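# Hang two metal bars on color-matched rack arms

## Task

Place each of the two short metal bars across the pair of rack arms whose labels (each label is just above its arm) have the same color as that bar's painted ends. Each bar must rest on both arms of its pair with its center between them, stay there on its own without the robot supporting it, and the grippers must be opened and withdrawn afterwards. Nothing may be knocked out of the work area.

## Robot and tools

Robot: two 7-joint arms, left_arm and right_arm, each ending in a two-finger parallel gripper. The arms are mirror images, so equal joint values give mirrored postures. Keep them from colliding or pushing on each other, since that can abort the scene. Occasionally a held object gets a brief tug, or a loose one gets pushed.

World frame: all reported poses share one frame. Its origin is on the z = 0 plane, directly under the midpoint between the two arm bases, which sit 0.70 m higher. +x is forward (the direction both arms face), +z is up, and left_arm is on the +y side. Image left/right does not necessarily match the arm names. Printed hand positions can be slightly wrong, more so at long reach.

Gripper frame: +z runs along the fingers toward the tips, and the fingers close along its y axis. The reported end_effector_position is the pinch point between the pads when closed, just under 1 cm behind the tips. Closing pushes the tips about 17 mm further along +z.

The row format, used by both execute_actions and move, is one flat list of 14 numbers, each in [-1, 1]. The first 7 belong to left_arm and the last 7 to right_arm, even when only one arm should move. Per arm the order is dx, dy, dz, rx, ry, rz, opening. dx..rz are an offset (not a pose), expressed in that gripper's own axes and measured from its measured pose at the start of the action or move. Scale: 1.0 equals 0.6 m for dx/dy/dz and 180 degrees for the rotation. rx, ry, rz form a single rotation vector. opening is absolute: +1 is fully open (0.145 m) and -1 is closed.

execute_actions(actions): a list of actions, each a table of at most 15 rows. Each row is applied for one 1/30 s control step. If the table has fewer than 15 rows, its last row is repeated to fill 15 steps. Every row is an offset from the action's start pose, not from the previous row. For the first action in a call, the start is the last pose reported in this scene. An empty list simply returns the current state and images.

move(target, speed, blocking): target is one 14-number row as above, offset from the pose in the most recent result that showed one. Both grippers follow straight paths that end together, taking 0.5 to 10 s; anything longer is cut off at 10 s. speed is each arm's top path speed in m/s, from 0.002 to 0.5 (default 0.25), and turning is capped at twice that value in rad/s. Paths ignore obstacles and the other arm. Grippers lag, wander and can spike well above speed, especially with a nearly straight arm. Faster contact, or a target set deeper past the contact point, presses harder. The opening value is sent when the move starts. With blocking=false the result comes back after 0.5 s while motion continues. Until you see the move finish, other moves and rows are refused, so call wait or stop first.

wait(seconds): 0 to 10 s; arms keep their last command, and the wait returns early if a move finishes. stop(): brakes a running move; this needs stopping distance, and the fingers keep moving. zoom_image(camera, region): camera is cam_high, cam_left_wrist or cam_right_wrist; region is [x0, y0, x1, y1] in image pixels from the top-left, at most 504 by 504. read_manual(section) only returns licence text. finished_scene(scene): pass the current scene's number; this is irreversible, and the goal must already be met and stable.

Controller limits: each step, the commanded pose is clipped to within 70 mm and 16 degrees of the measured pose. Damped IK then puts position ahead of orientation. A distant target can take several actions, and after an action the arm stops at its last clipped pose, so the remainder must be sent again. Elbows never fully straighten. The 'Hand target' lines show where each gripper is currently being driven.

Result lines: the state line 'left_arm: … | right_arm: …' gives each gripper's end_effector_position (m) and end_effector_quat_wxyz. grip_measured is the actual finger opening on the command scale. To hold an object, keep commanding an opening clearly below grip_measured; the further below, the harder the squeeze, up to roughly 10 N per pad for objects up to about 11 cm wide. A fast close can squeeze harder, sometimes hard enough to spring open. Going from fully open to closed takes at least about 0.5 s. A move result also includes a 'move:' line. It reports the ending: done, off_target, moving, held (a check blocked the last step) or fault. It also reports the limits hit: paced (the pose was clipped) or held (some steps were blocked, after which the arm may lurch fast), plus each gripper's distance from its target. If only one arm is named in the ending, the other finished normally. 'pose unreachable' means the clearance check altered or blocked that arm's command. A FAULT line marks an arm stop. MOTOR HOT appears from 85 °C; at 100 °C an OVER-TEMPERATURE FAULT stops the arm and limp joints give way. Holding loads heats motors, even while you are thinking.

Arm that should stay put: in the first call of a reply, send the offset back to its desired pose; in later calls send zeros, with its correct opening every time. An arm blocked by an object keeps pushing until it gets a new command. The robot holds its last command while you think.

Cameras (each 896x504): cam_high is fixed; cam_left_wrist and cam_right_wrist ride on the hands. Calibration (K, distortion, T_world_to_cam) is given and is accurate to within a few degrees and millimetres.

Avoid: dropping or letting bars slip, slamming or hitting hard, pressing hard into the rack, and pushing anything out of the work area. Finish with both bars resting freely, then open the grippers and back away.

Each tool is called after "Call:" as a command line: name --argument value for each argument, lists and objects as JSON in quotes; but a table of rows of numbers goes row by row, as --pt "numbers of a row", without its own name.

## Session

Call:
execute_actions --actions '[]'

Scene clock: 0.00 s.
left_arm: end_effector_position=(+0.2687, +0.1476, +0.4469) grip_measured=+1.00 end_effector_quat_wxyz=(+0.010, +0.710, -0.002, +0.704) | right_arm: end_effector_position=(+0.2698, -0.1565, +0.4498) grip_measured=+1.00 end_effector_quat_wxyz=(+0.002, +0.709, -0.004, +0.705)
Joint positions: left_arm=[-0.438  0.333 -0.298  1.807  0.18  -0.279 -0.347  0.145] | right_arm=[-0.442  0.34  -0.278  1.818  0.184 -0.27  -0.361  0.145]
Joint velocities: left_arm=[-0.077  0.011 -0.002  0.012  0.037 -0.022 -0.139 -0.   ] | right_arm=[-0.011 -0.055  0.017 -0.022 -0.037  0.022 -0.037  0.   ]
Hand target (left_arm): +0.269, +0.148, +0.447; +0.010, +0.710, -0.002, +0.704
Hand target (right_arm): +0.270, -0.156, +0.450; +0.002, +0.709, -0.004, +0.705

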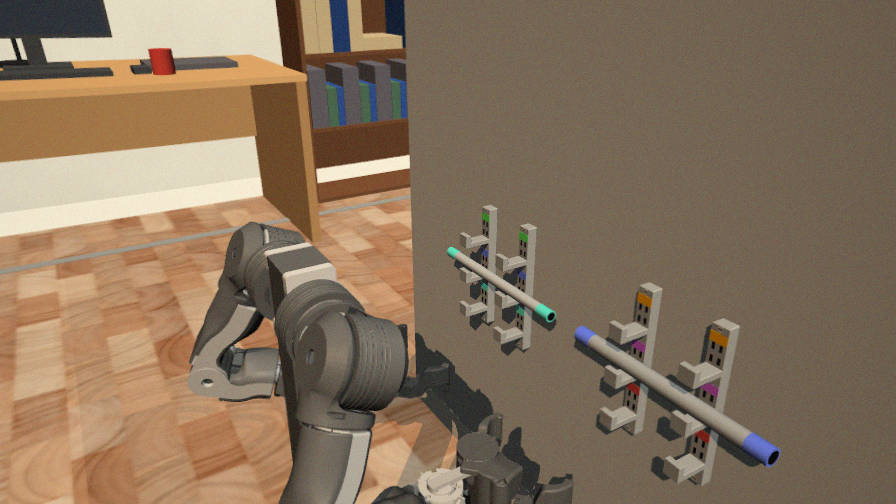

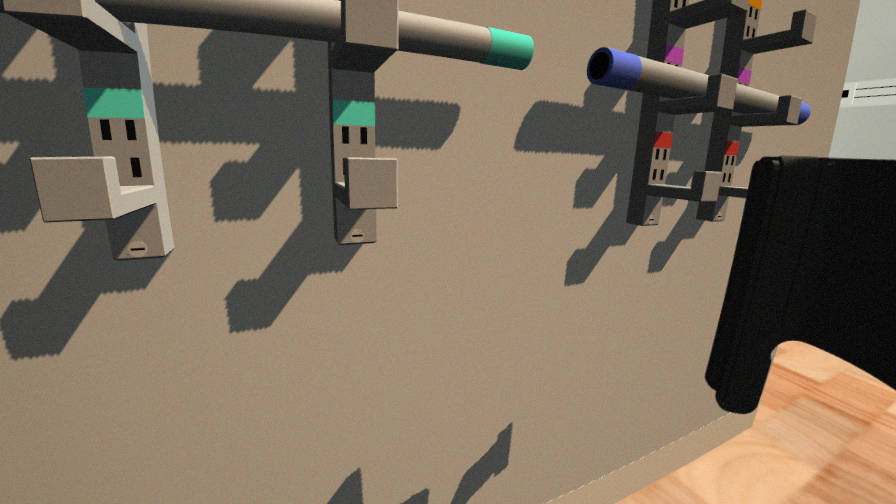

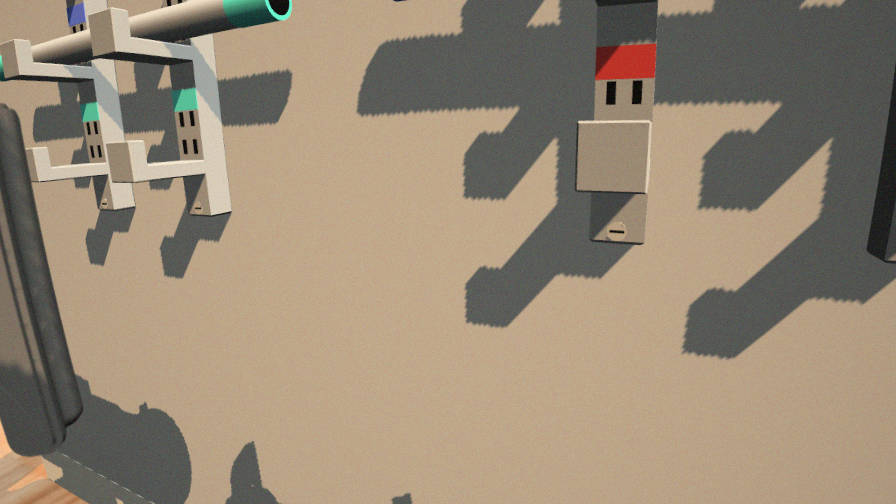

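Call:
move --target '[0.035,-0.12,0.01,-0.071,0.071,0.495,-0.45,0.035,0.16,0.015,0.071,0.071,-0.495,-0.45]' --speed 0.3

Scene clock: 5.13 s.
left_arm: end_effector_position=(+0.2739, +0.2202, +0.4649) grip_measured=-0.45 end_effector_quat_wxyz=(+0.411, -0.431, +0.568, -0.568) | right_arm: end_effector_position=(+0.2795, -0.2479, +0.4733) grip_measured=-0.45 end_effector_quat_wxyz=(+0.424, +0.425, +0.561, +0.571)
Joint positions: left_arm=[-0.462  0.889 -0.229  1.735 -0.82   0.004 -0.497  0.042] | right_arm=[-0.478  0.917 -0.143  1.672 -0.79  -0.083 -0.533  0.042]
Joint velocities: left_arm=[-0.011  0.099 -0.007 -0.002 -0.095  0.037  0.007  0.   ] | right_arm=[-0.033  0.055  0.007 -0.012 -0.007 -0.022 -0.022 -0.   ]
Hand target (left_arm): +0.274, +0.222, +0.465; +0.415, -0.430, +0.567, -0.567
Hand target (right_arm): +0.280, -0.250, +0.475; +0.428, +0.423, +0.559, +0.570
Off the commanded pose (left_arm): 0.003 m, 1 deg.
Off the commanded pose (right_arm): 0.006 m, 1 deg.
move: off_target (right_arm)
camera_calibration (this result's frames):
cam_left_wrist: T_world_to_cam=[[-0.404515, 0.0634169, -0.91233, 0.512711], [0.0563454, 0.997426, 0.0443493, -0.24734], [0.912794, -0.0334657, -0.407047, -0.0035525], [0, 0, 0, 1]] pos_world=[0.224578, 0.214069, 0.477285]
cam_right_wrist: T_world_to_cam=[[0.386743, 0.0720642, 0.919367, -0.514208], [0.0384582, -0.997335, 0.0619978, -0.276161], [0.921385, 0.01138, -0.388484, -0.0161671], [0, 0, 0, 1]] pos_world=[0.224383, -0.238185, 0.483587]

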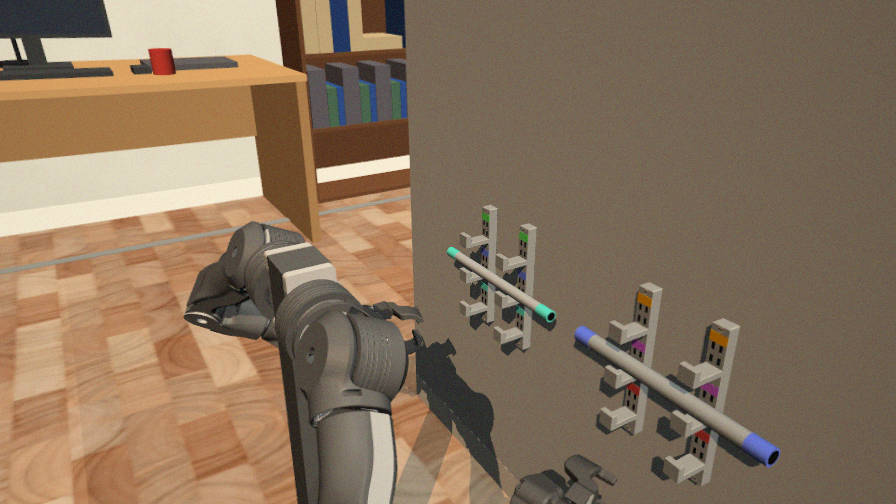

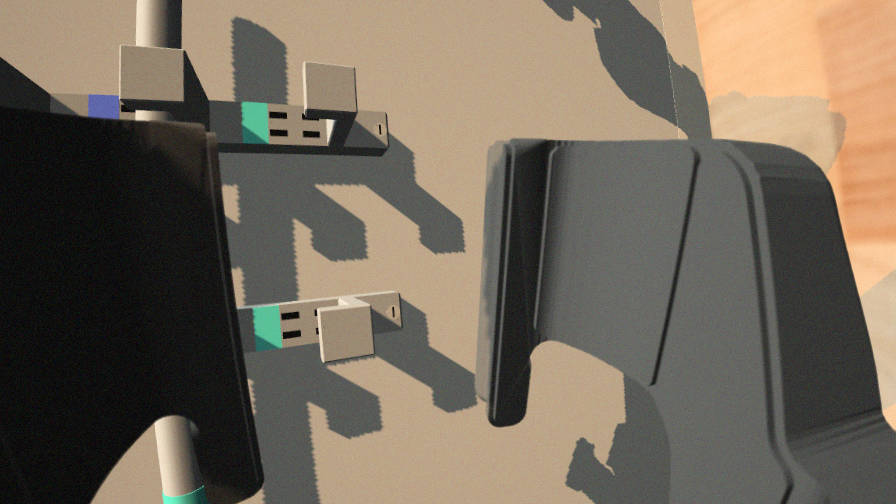

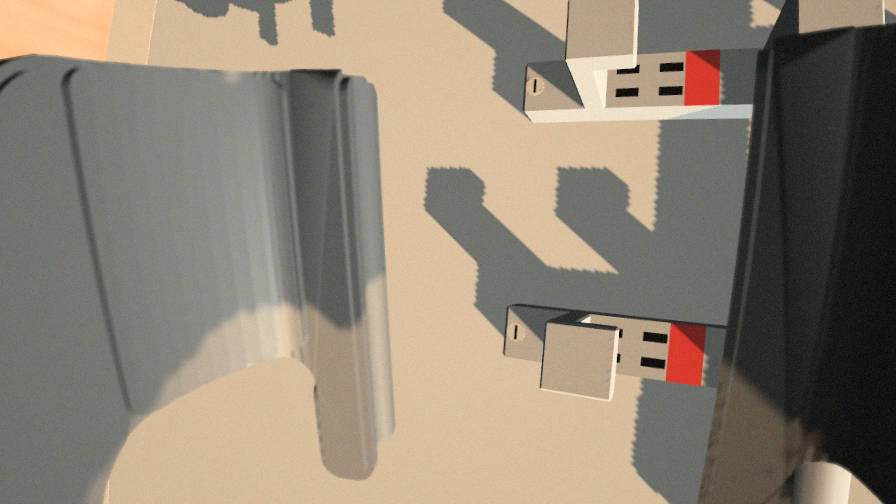

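Call:
move --target '[0.015,-0.125,0.13,0,0,0,-0.45,-0.13,0.12,0.048,0,0,0,-0.45]' --speed 0.2

Scene clock: 7.00 s.
left_arm: end_effector_position=(+0.3466, +0.1894, +0.5412) grip_measured=-0.45 end_effector_quat_wxyz=(+0.412, -0.426, +0.569, -0.570) | right_arm: end_effector_position=(+0.3303, -0.3141, +0.5460) grip_measured=-0.45 end_effector_quat_wxyz=(+0.426, +0.422, +0.559, +0.572)
Joint positions: left_arm=[-0.041  0.9   -0.313  1.869 -0.718  0.124 -0.078  0.042] | right_arm=[-0.353  1.181 -0.006  1.561 -0.486 -0.274 -0.393  0.042]
Joint velocities: left_arm=[-0.033  0.055  0.012 -0.017 -0.081  0.022  0.11  -0.   ] | right_arm=[ 0.033 -0.033  0.007 -0.002 -0.007 -0.022  0.007 -0.   ]
Hand target (left_arm): +0.347, +0.190, +0.539; +0.410, -0.430, +0.570, -0.567
Hand target (right_arm): +0.330, -0.313, +0.544; +0.422, +0.424, +0.562, +0.571
Off the commanded pose (left_arm): 0.003 m, 1 deg.
Off the commanded pose (right_arm): 0.003 m, 0 deg.
move: done
camera_calibration (this result's frames):
cam_left_wrist: T_world_to_cam=[[-0.39672, 0.0694942, -0.915305, 0.611451], [0.0626609, 0.996854, 0.0485267, -0.228371], [0.915798, -0.0381023, -0.399827, -0.0439998], [0, 0, 0, 1]] pos_world=[0.29718, 0.183484, 0.553154]
cam_right_wrist: T_world_to_cam=[[0.379433, 0.0732435, 0.922315, -0.594765], [0.0380552, -0.997254, 0.0635389, -0.349346], [0.924436, 0.0109902, -0.381179, -0.0390855], [0, 0, 0, 1]] pos_world=[0.2751, -0.304394, 0.555859]

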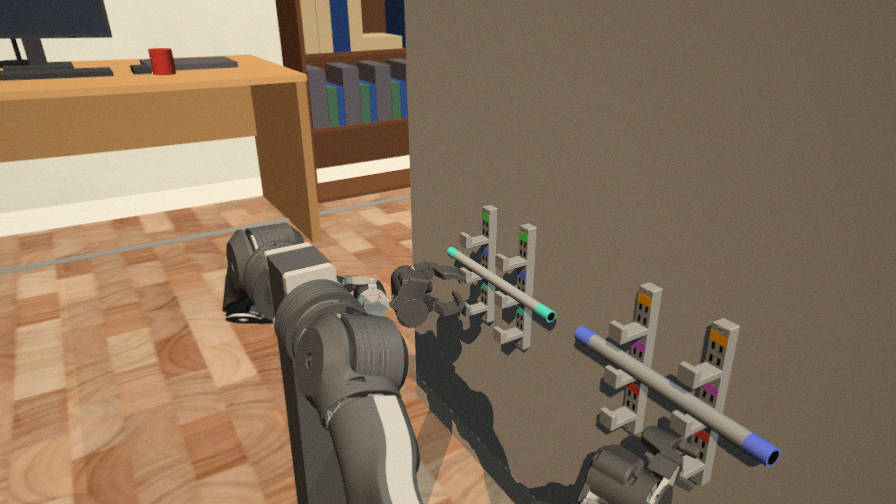

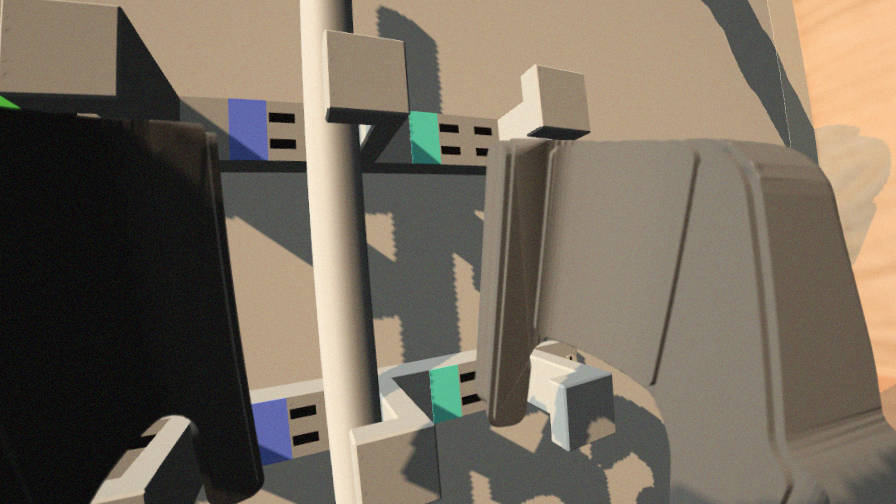

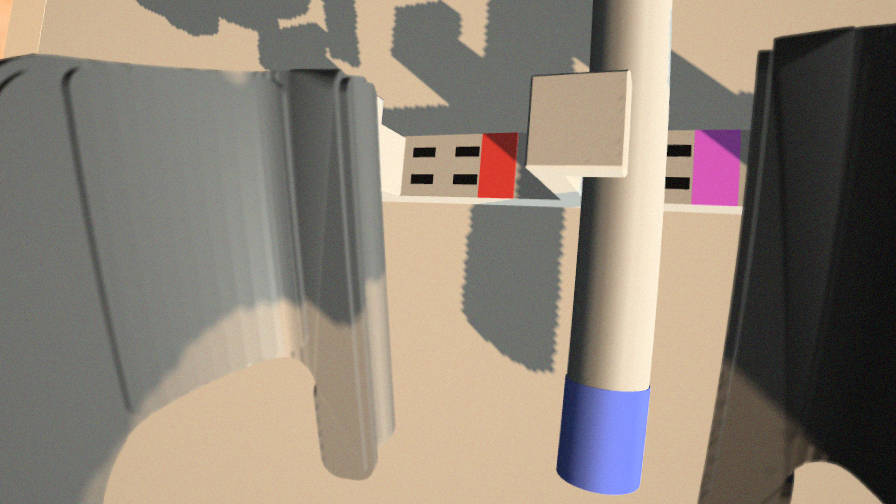

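Call:
move --target '[-0.035,0.005,0.142,0,0,0,-0.45,-0.055,0.007,0.166,0,0,0,-0.45]' --speed 0.1

Scene clock: 9.53 s.
left_arm: end_effector_position=(+0.4349, +0.1853, +0.5411) grip_measured=-0.45 end_effector_quat_wxyz=(+0.416, -0.424, +0.566, -0.571) | right_arm: end_effector_position=(+0.4344, -0.3205, +0.5521) grip_measured=-0.45 end_effector_quat_wxyz=(+0.430, +0.423, +0.554, +0.574)
Joint positions: left_arm=[ 0.441  0.7   -0.529  1.432 -0.755 -0.001 -0.021  0.042] | right_arm=[ 0.51   0.904 -0.441  1.038 -0.639 -0.445 -0.188  0.042]
Joint velocities: left_arm=[ 0.033 -0.033 -0.002  0.012 -0.007 -0.007  0.007  0.   ] | right_arm=[ 0.011  0.011  0.007 -0.012  0.022 -0.051  0.007 -0.   ]
Hand target (left_arm): +0.435, +0.184, +0.539; +0.414, -0.424, +0.570, -0.570
Hand target (right_arm): +0.434, -0.321, +0.551; +0.429, +0.423, +0.557, +0.572
Off the commanded pose (left_arm): 0.004 m, 1 deg.
Off the commanded pose (right_arm): 0.003 m, 1 deg.
move: off_target (left_arm)
camera_calibration (this result's frames):
cam_left_wrist: T_world_to_cam=[[-0.387491, 0.0681967, -0.919347, 0.645144], [0.0584407, 0.997071, 0.0493303, -0.228522], [0.920019, -0.0346123, -0.390342, -0.132643], [0, 0, 0, 1]] pos_world=[0.385377, 0.179265, 0.552609]
cam_right_wrist: T_world_to_cam=[[0.371286, 0.0649317, 0.926245, -0.640681], [0.0285316, -0.997879, 0.0585164, -0.353346], [0.92808, 0.00470087, -0.372351, -0.141359], [0, 0, 0, 1]] pos_world=[0.379151, -0.310331, 0.561469]

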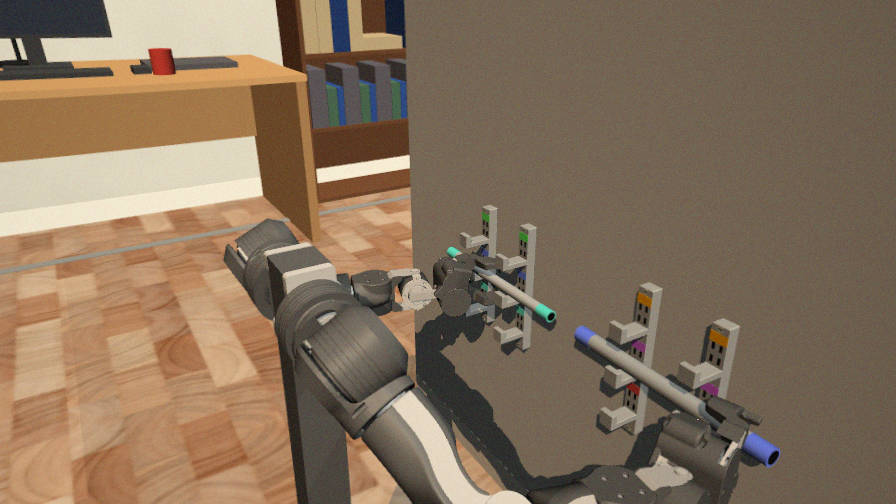

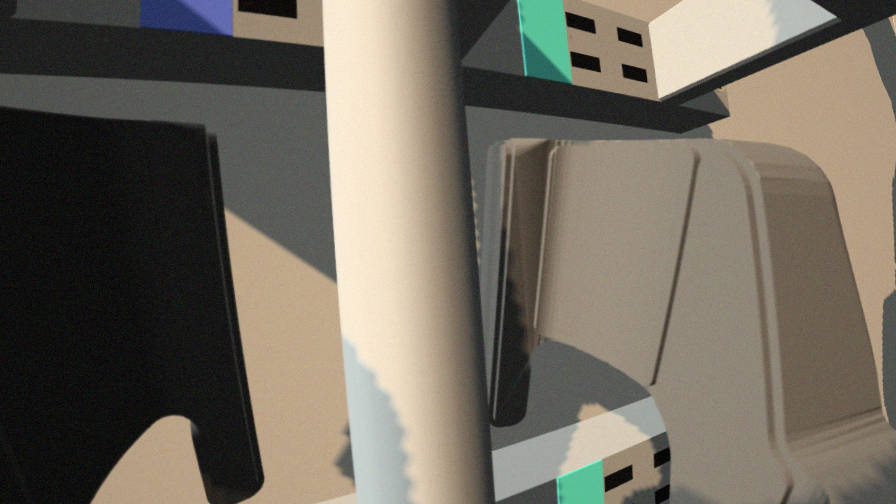

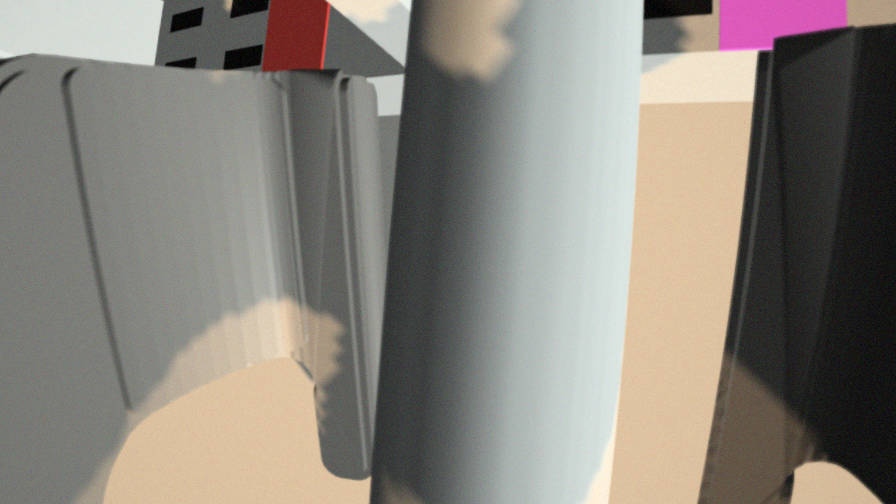

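Call:
execute_actions --actions '[[[0,0.016,0,0,0,0,-0.45,0,-0.016,0,0,0,0,-0.45]],[[0,0,0,0,0,0,-0.55,0,0,0,0,0,0,-0.55],[0,0,0,0,0,0,-0.55,0,0,0,0,0,0,-0.55],[0,0,0,0,0,0,-0.55,0,0,0,0,0,0,-0.55],[0,0,0,0,0,0,-0.55,0,0,0,0,0,0,-0.55],[0,0,0,0,0,0,-0.63,0,0,0,0,0,0,-0.63],[0,0,0,0,0,0,-0.63,0,0,0,0,0,0,-0.63],[0,0,0,0,0,0,-0.63,0,0,0,0,0,0,-0.63],[0,0,0,0,0,0,-0.63,0,0,0,0,0,0,-0.63],[0,0,0,0,0,0,-0.71,0,0,0,0,0,0,-0.71]],[[0,0,0,0,0,0,-0.78,0,0,0,0,0,0,-0.78],[0,0,0,0,0,0,-0.78,0,0,0,0,0,0,-0.78],[0,0,0,0,0,0,-0.78,0,0,0,0,0,0,-0.78],[0,0,0,0,0,0,-0.78,0,0,0,0,0,0,-0.78],[0,0,0,0,0,0,-0.86,0,0,0,0,0,0,-0.86],[0,0,0,0,0,0,-0.86,0,0,0,0,0,0,-0.86],[0,0,0,0,0,0,-0.86,0,0,0,0,0,0,-0.86],[0,0,0,0,0,0,-0.93,0,0,0,0,0,0,-0.93],[0,0,0,0,0,0,-0.93,0,0,0,0,0,0,-0.93],[0,0,0,0,0,0,-1,0,0,0,0,0,0,-1]]]'

Scene clock: 11.87 s.
left_arm: end_effector_position=(+0.4357, +0.1857, +0.5381) grip_measured=-0.74 end_effector_quat_wxyz=(+0.421, -0.420, +0.559, -0.578) | right_arm: end_effector_position=(+0.4354, -0.3226, +0.5496) grip_measured=-0.67 end_effector_quat_wxyz=(+0.436, +0.422, +0.541, +0.582)
Joint positions: left_arm=[ 0.438  0.687 -0.533  1.404 -0.765 -0.01  -0.066  0.02 ] | right_arm=[ 0.515  0.886 -0.451  1.002 -0.647 -0.451 -0.24   0.025]
Joint velocities: left_arm=[ 0.055 -0.055  0.007  0.002 -0.066 -0.007 -0.051 -0.   ] | right_arm=[-0.121  0.033  0.007 -0.037  0.007 -0.007 -0.037 -0.   ]
Hand target (left_arm): +0.436, +0.186, +0.537; +0.420, -0.422, +0.560, -0.576
Hand target (right_arm): +0.435, -0.323, +0.549; +0.436, +0.422, +0.541, +0.582
Off the commanded pose (left_arm): 0.001 m, 0 deg.
Off the commanded pose (right_arm): 0.000 m, 0 deg.
camera_calibration (this result's frames):
cam_left_wrist: T_world_to_cam=[[-0.367802, 0.0595284, -0.927997, 0.640328], [0.0552635, 0.997584, 0.0420892, -0.223584], [0.928261, -0.0358039, -0.370203, -0.148809], [0, 0, 0, 1]] pos_world=[0.386003, 0.179598, 0.548543]
cam_right_wrist: T_world_to_cam=[[0.346991, 0.0442917, 0.936822, -0.640571], [0.0176516, -0.999016, 0.0406941, -0.341148], [0.937702, 0.00241587, -0.347432, -0.1618], [0, 0, 0, 1]] pos_world=[0.380014, -0.312049, 0.557769]

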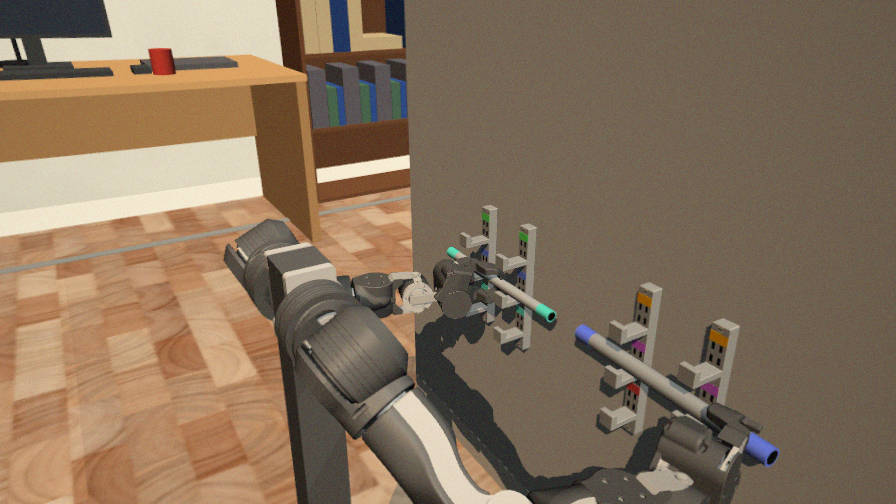

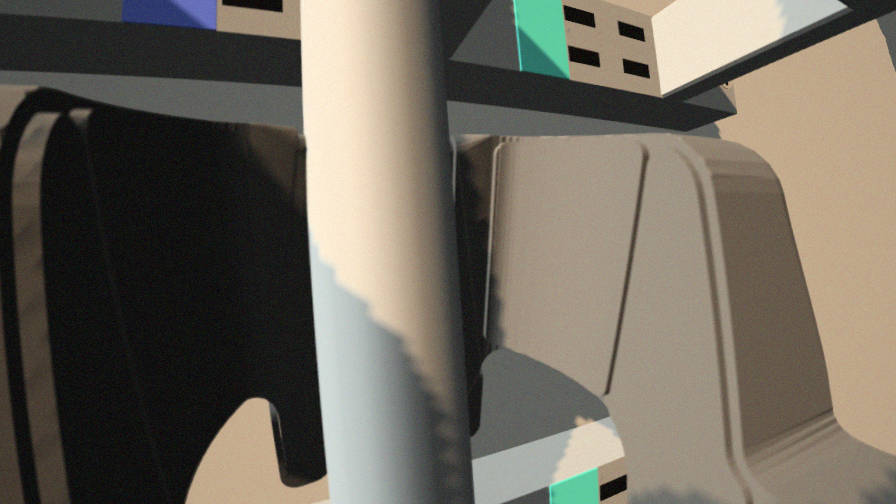

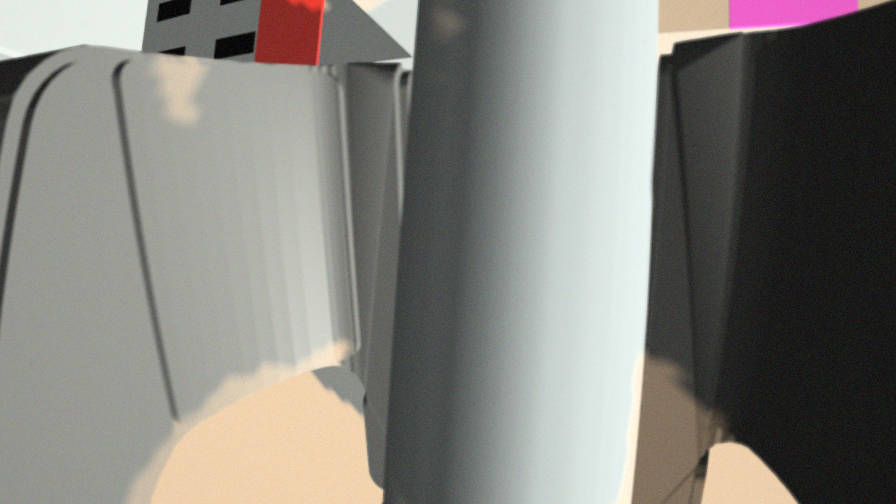

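Call:
move --target '[0,-0.052,0,0,0,0,-1,0,0.052,0,0,0,0,-1]' --speed 0.05

Scene clock: 13.00 s.
left_arm: end_effector_position=(+0.4344, +0.1850, +0.5660) grip_measured=-0.74 end_effector_quat_wxyz=(+0.418, -0.420, +0.562, -0.577) | right_arm: end_effector_position=(+0.4338, -0.3217, +0.5748) grip_measured=-0.66 end_effector_quat_wxyz=(+0.432, +0.423, +0.550, +0.576)
Joint positions: left_arm=[ 0.467  0.734 -0.514  1.503 -0.72   0.024  0.037  0.02 ] | right_arm=[ 0.506  0.935 -0.389  1.11  -0.597 -0.427 -0.107  0.025]
Joint velocities: left_arm=[-0.011  0.055 -0.002 -0.022  0.007 -0.037 -0.066 -0.   ] | right_arm=[ 0.033 -0.077  0.002 -0.007  0.037 -0.007  0.007  0.   ]
Hand target (left_arm): +0.435, +0.186, +0.569; +0.421, -0.420, +0.559, -0.578
Hand target (right_arm): +0.434, -0.323, +0.581; +0.436, +0.422, +0.541, +0.583
Off the commanded pose (left_arm): 0.004 m, 1 deg.
Off the commanded pose (right_arm): 0.006 m, 1 deg.
move: off_target (left_arm, right_arm)
camera_calibration (this result's frames):
cam_left_wrist: T_world_to_cam=[[-0.373907, 0.0636965, -0.925276, 0.666095], [0.0604751, 0.99719, 0.044209, -0.227387], [0.925493, -0.0394261, -0.376708, -0.131709], [0, 0, 0, 1]] pos_world=[0.384705, 0.179127, 0.576758]
cam_right_wrist: T_world_to_cam=[[0.364682, 0.0583206, 0.929304, -0.662487], [0.0244394, -0.998292, 0.0530595, -0.351117], [0.930811, 0.00336178, -0.365485, -0.137974], [0, 0, 0, 1]] pos_world=[0.378606, -0.311417, 0.583854]

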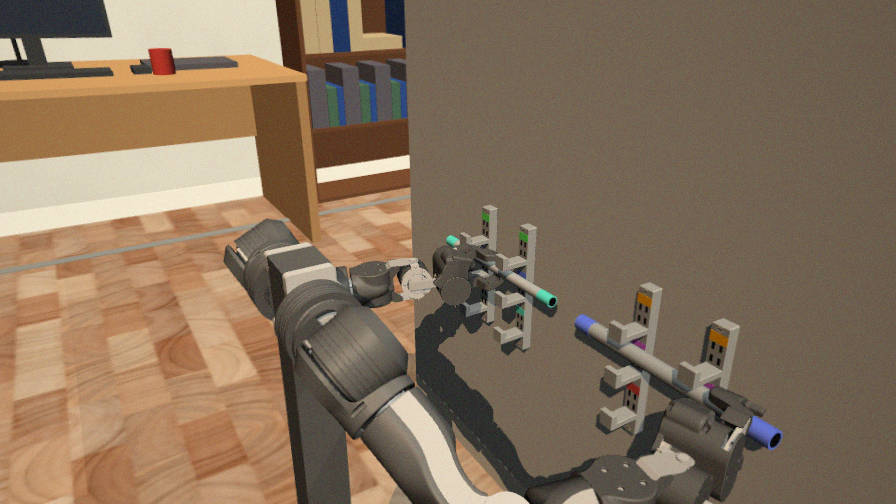

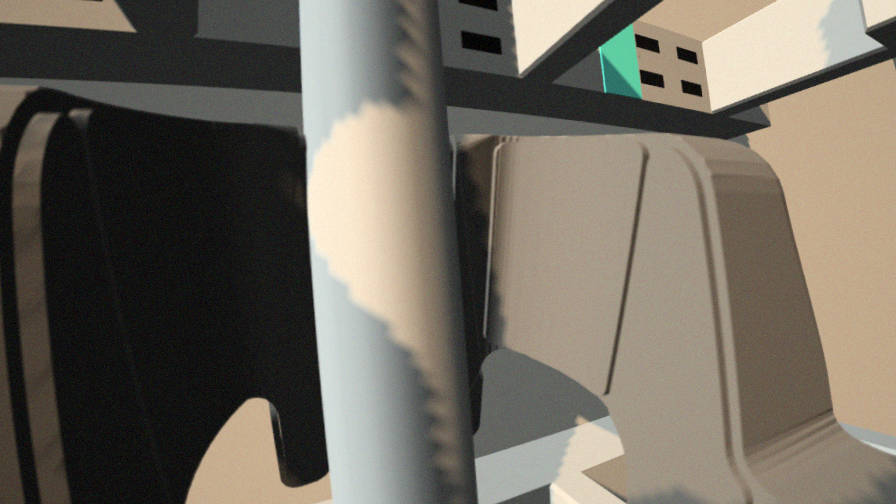

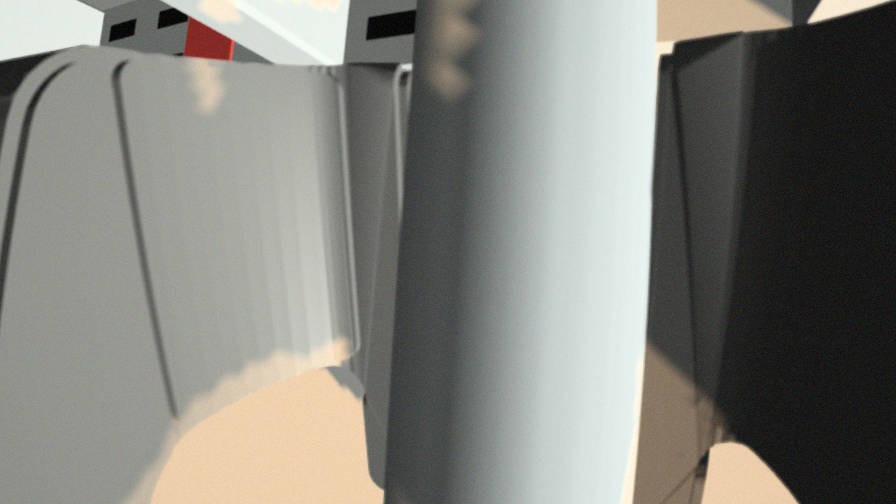

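Call:
move --target '[0.035,-0.003,-0.12,0,0,0,-1,0.035,0.01,-0.12,0,0,0,-1]' --speed 0.05

Scene clock: 15.07 s.
left_arm: end_effector_position=(+0.3589, +0.1851, +0.5613) grip_measured=-0.74 end_effector_quat_wxyz=(+0.411, -0.426, +0.566, -0.573) | right_arm: end_effector_position=(+0.3591, -0.3199, +0.5733) grip_measured=-0.66 end_effector_quat_wxyz=(+0.428, +0.426, +0.559, +0.568)
Joint positions: left_arm=[ 0.052  0.891 -0.316  1.883 -0.695  0.135  0.012  0.02 ] | right_arm=[-0.121  1.059  0.065  1.516 -0.533 -0.352 -0.106  0.025]
Joint velocities: left_arm=[-0.011 -0.099  0.017 -0.002 -0.125 -0.066 -0.051  0.   ] | right_arm=[-0.077 -0.077  0.007 -0.002  0.007  0.007 -0.081 -0.   ]
Hand target (left_arm): +0.359, +0.186, +0.566; +0.417, -0.422, +0.561, -0.577
Hand target (right_arm): +0.359, -0.319, +0.580; +0.431, +0.422, +0.552, +0.576
Off the commanded pose (left_arm): 0.006 m, 1 deg.
Off the commanded pose (right_arm): 0.005 m, 2 deg.
move: off_target (left_arm, right_arm)
camera_calibration (this result's frames):
cam_left_wrist: T_world_to_cam=[[-0.392984, 0.0634345, -0.917355, 0.635931], [0.0646643, 0.997054, 0.0412443, -0.222582], [0.917269, -0.0431118, -0.395929, -0.0491945], [0, 0, 0, 1]] pos_world=[0.309429, 0.179466, 0.573077]
cam_right_wrist: T_world_to_cam=[[0.385793, 0.0718064, 0.919787, -0.631791], [0.0278982, -0.997419, 0.0661654, -0.355867], [0.922164, 0.000134231, -0.3868, -0.0546356], [0, 0, 0, 1]] pos_world=[0.304051, -0.309575, 0.583526]

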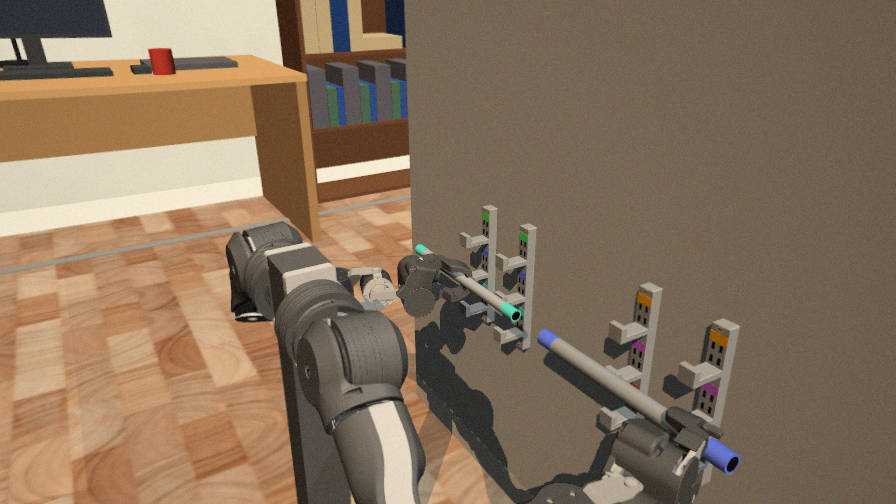

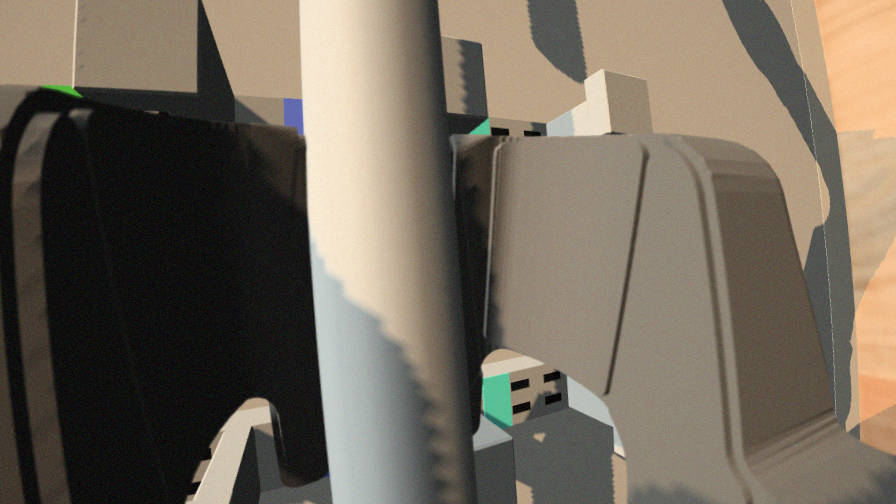

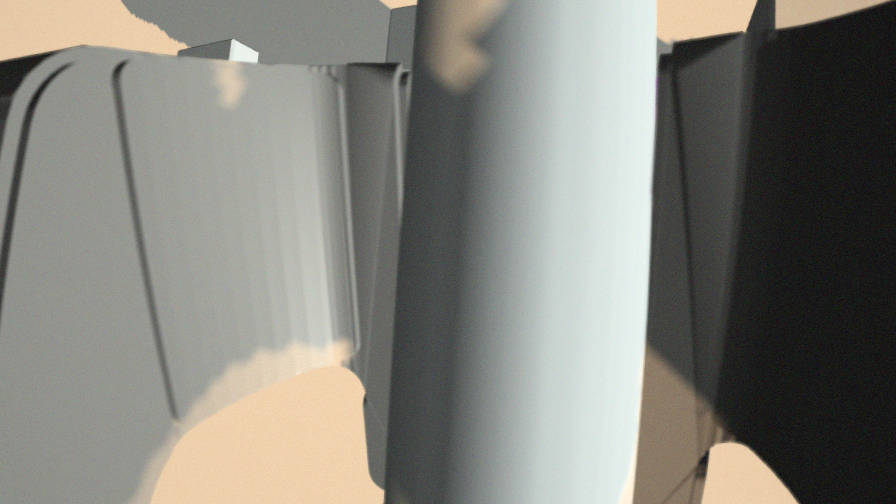

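Call:
move --target '[0,0.115,0,0,0,0,-1,0.02,0.01,-0.07,0,0,0,-1]' --speed 0.1

Call:
move --target '[-0.036,0,0.122,0,0,0,-1,0,0,0,0,0,0,-1]' --speed 0.06

Scene clock: 16.63 s.
left_arm: end_effector_position=(+0.3589, +0.1845, +0.4900) grip_measured=-0.74 end_effector_quat_wxyz=(+0.410, -0.429, +0.569, -0.569) | right_arm: end_effector_position=(+0.3155, -0.3192, +0.5734) grip_measured=-0.66 end_effector_quat_wxyz=(+0.424, +0.430, +0.567, +0.560)
Joint positions: left_arm=[ 0.021  0.747 -0.405  1.632 -0.838  0.038 -0.188  0.02 ] | right_arm=[-0.504  1.015  0.4    1.694 -0.538 -0.372 -0.093  0.025]
Joint velocities: left_arm=[-0.055  0.011  0.002 -0.017 -0.066  0.007 -0.051 -0.   ] | right_arm=[-0.055 -0.011 -0.012 -0.002 -0.022  0.022 -0.022 -0.   ]
Hand target (left_arm): +0.359, +0.184, +0.493; +0.412, -0.425, +0.566, -0.574
Hand target (right_arm): +0.316, -0.319, +0.580; +0.427, +0.425, +0.560, +0.568
Off the commanded pose (left_arm): 0.003 m, 1 deg.
Off the commanded pose (right_arm): 0.006 m, 1 deg.
move: off_target (right_arm)
camera_calibration (this result's frames):
cam_left_wrist: T_world_to_cam=[[-0.404131, 0.0661076, -0.912309, 0.571642], [0.0618224, 0.997078, 0.0448643, -0.219802], [0.912609, -0.0382701, -0.407037, -0.0712317], [0, 0, 0, 1]] pos_world=[0.309614, 0.178644, 0.502382]
cam_right_wrist: T_world_to_cam=[[0.404803, 0.0820502, 0.910715, -0.612561], [0.0299363, -0.996621, 0.0764835, -0.360227], [0.913914, -0.00369731, -0.405891, -0.00209308], [0, 0, 0, 1]] pos_world=[0.260663, -0.308757, 0.58457]

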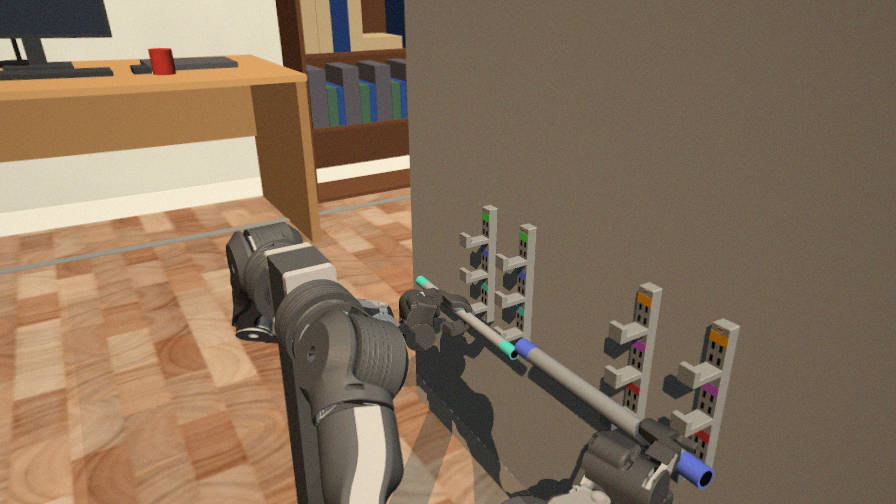

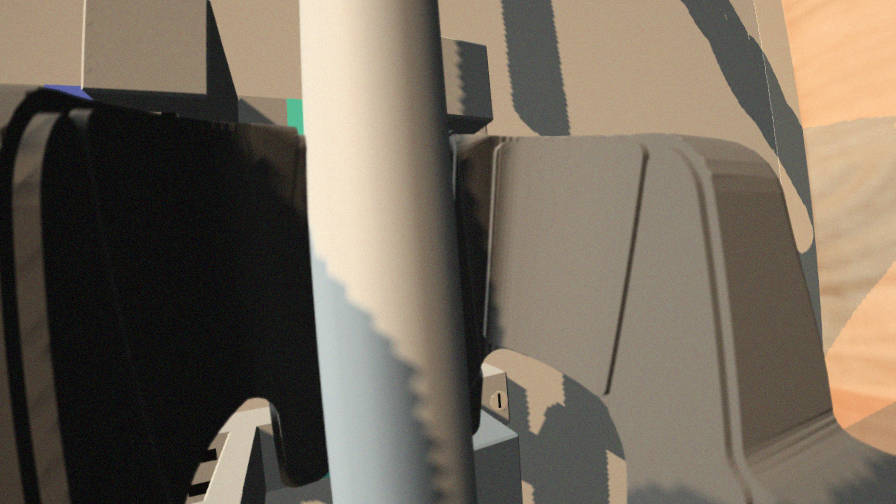

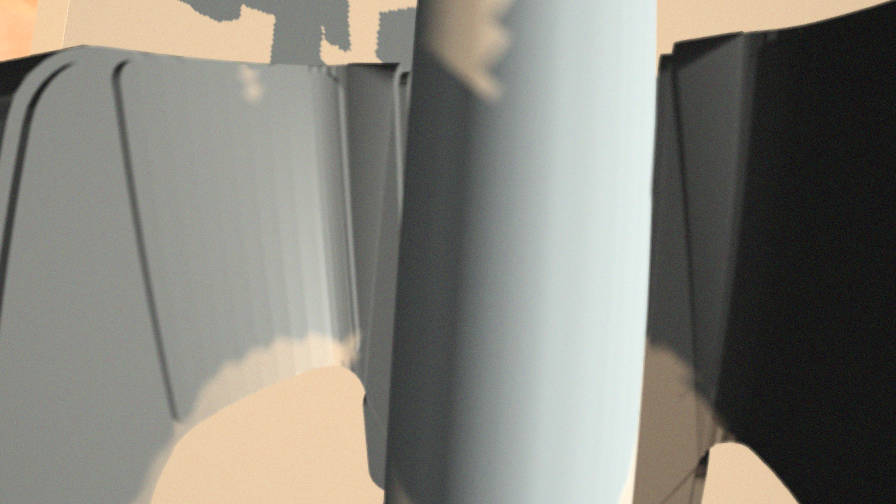

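Scene clock: 18.13 s.
left_arm: end_effector_position=(+0.4357, +0.1854, +0.4894) grip_measured=-0.74 end_effector_quat_wxyz=(+0.412, -0.429, +0.570, -0.566) | right_arm: end_effector_position=(+0.3148, -0.3185, +0.5684) grip_measured=-0.66 end_effector_quat_wxyz=(+0.422, +0.432, +0.573, +0.554)
Joint positions: left_arm=[ 0.398  0.59  -0.514  1.237 -0.866 -0.089 -0.152  0.02 ] | right_arm=[-0.494  0.996  0.4    1.694 -0.559 -0.38  -0.067  0.025]
Joint velocities: left_arm=[-0.033 -0.011 -0.002  0.002  0.037 -0.051 -0.066 -0.   ] | right_arm=[ 0.055 -0.033 -0.007 -0.002  0.037 -0.037  0.007 -0.   ]
Hand target (left_arm): +0.436, +0.184, +0.490; +0.411, -0.427, +0.570, -0.568
Hand target (right_arm): +0.315, -0.319, +0.573; +0.425, +0.430, +0.567, +0.560
Off the commanded pose (left_arm): 0.002 m, 0 deg.
Off the commanded pose (right_arm): 0.005 m, 1 deg.
move: off_target (right_arm)
camera_calibration (this result's frames):
cam_left_wrist: T_world_to_cam=[[-0.404702, 0.0695626, -0.911799, 0.601429], [0.0576183, 0.997061, 0.0504935, -0.226287], [0.912632, -0.0321015, -0.407521, -0.142398], [0, 0, 0, 1]] pos_world=[0.386395, 0.179214, 0.501779]
cam_right_wrist: T_world_to_cam=[[0.420532, 0.0916592, 0.902636, -0.605107], [0.031861, -0.995762, 0.086272, -0.365061], [0.906718, -0.00752124, -0.42167, 0.00651796], [0, 0, 0, 1]] pos_world=[0.260188, -0.308001, 0.580435]

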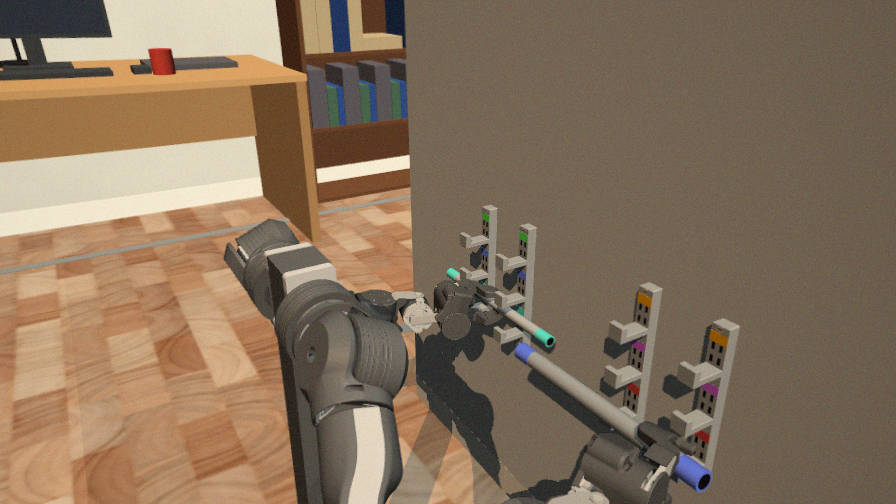

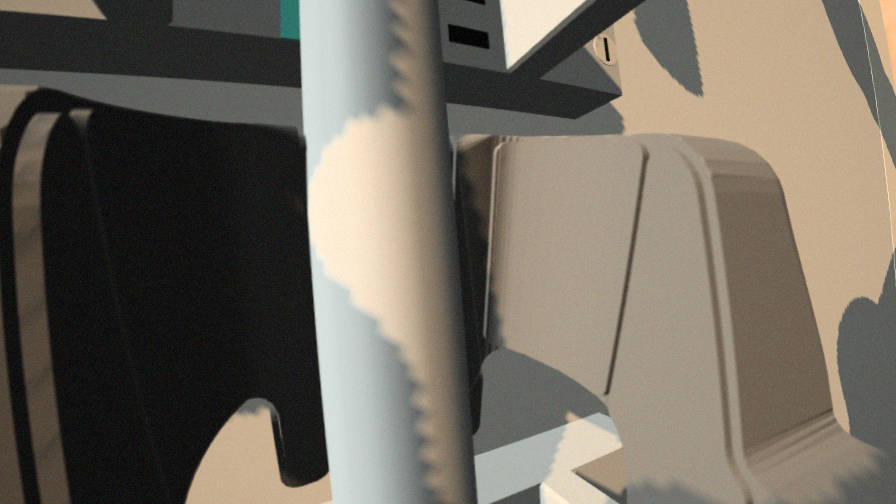

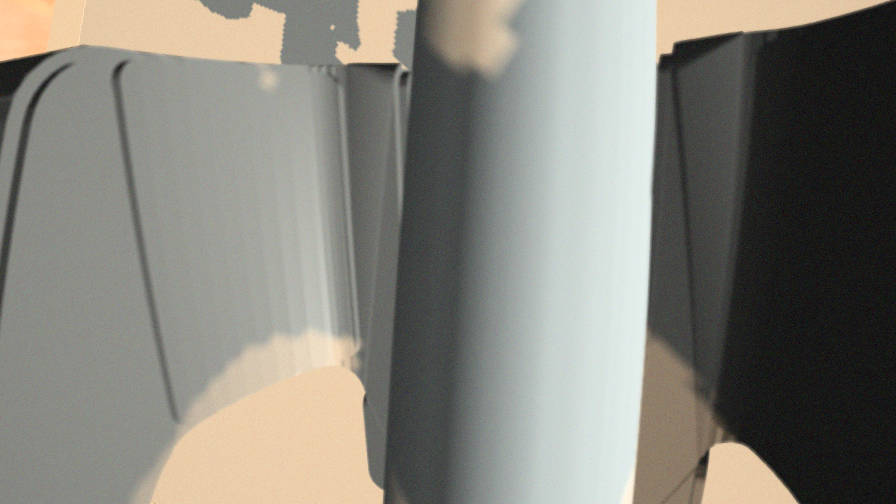

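Call:
move --target '[0,0.046,0,0,0,0,-1,0,0.015,0,0,0,0,-1]' --speed 0.04

Scene clock: 19.40 s.
left_arm: end_effector_position=(+0.4357, +0.1871, +0.4637) grip_measured=-0.74 end_effector_quat_wxyz=(+0.414, -0.431, +0.567, -0.566) | right_arm: end_effector_position=(+0.3145, -0.3189, +0.5707) grip_measured=-0.66 end_effector_quat_wxyz=(+0.419, +0.436, +0.581, +0.545)
Joint positions: left_arm=[ 0.396  0.534 -0.519  1.106 -0.917 -0.129 -0.252  0.02 ] | right_arm=[-0.495  0.99   0.431  1.711 -0.553 -0.381 -0.008  0.025]
Joint velocities: left_arm=[-0.033  0.055 -0.012 -0.012 -0.007  0.037 -0.081  0.   ] | right_arm=[-0.033 -0.099  0.012 -0.017 -0.037  0.051  0.007  0.   ]
Hand target (left_arm): +0.435, +0.185, +0.462; +0.412, -0.429, +0.570, -0.566
Hand target (right_arm): +0.315, -0.318, +0.577; +0.422, +0.432, +0.574, +0.554
Off the commanded pose (left_arm): 0.003 m, 0 deg.
Off the commanded pose (right_arm): 0.007 m, 1 deg.
move: off_target (right_arm)
camera_calibration (this result's frames):
cam_left_wrist: T_world_to_cam=[[-0.402394, 0.0644439, -0.913195, 0.57846], [0.0500178, 0.997577, 0.0483587, -0.222506], [0.914099, -0.0262167, -0.404642, -0.15593], [0, 0, 0, 1]] pos_world=[0.386433, 0.1806, 0.475911]
cam_right_wrist: T_world_to_cam=[[0.44058, 0.101792, 0.891923, -0.604024], [0.0312432, -0.994687, 0.0980874, -0.371805], [0.897169, -0.0153488, -0.44142, 0.0195541], [0, 0, 0, 1]] pos_world=[0.260194, -0.308045, 0.583844]

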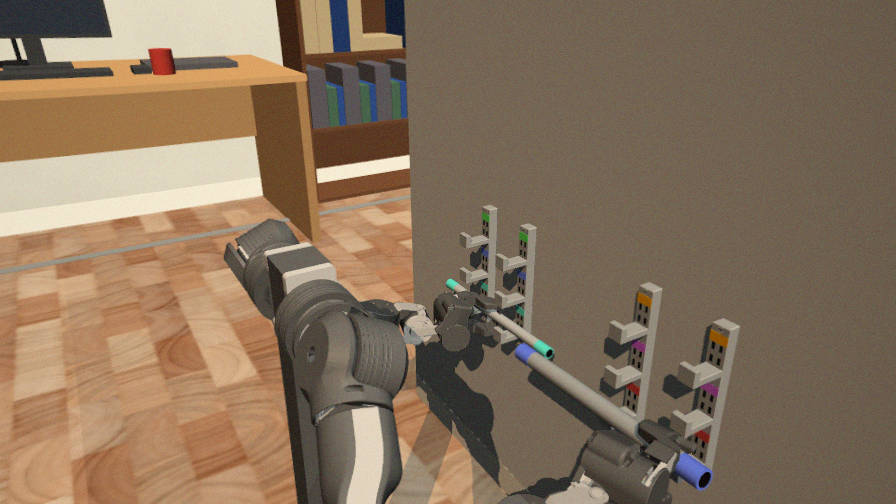

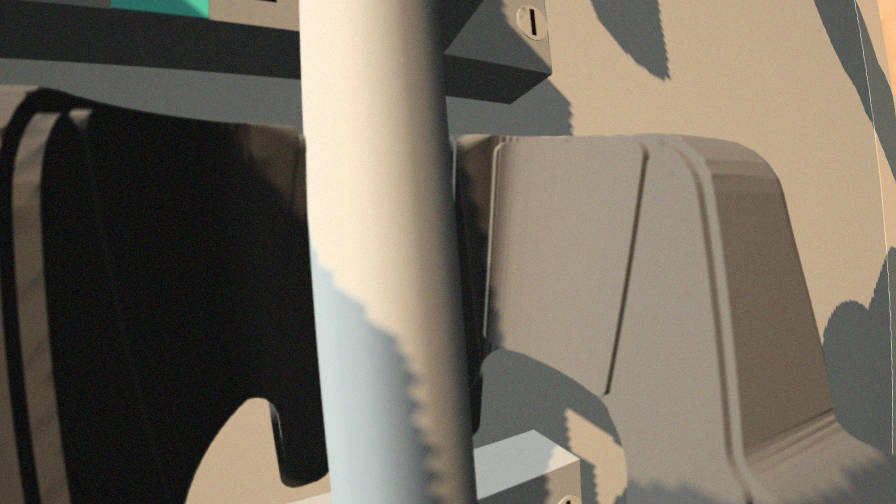

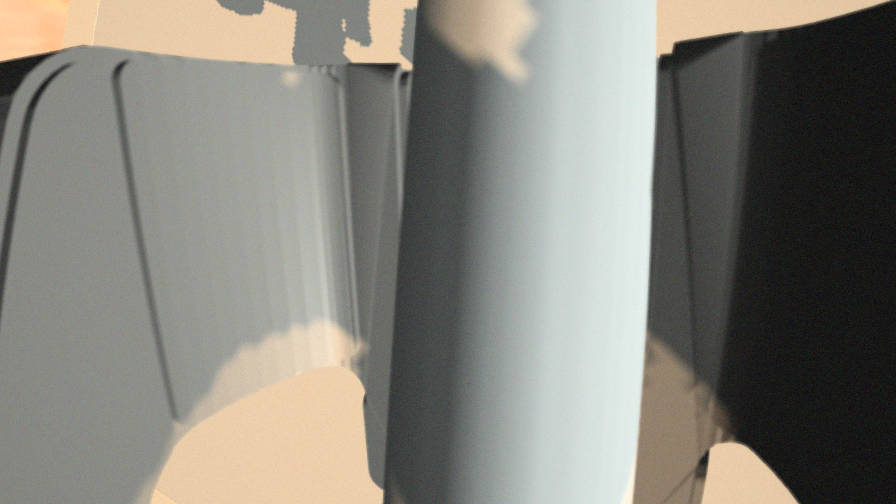

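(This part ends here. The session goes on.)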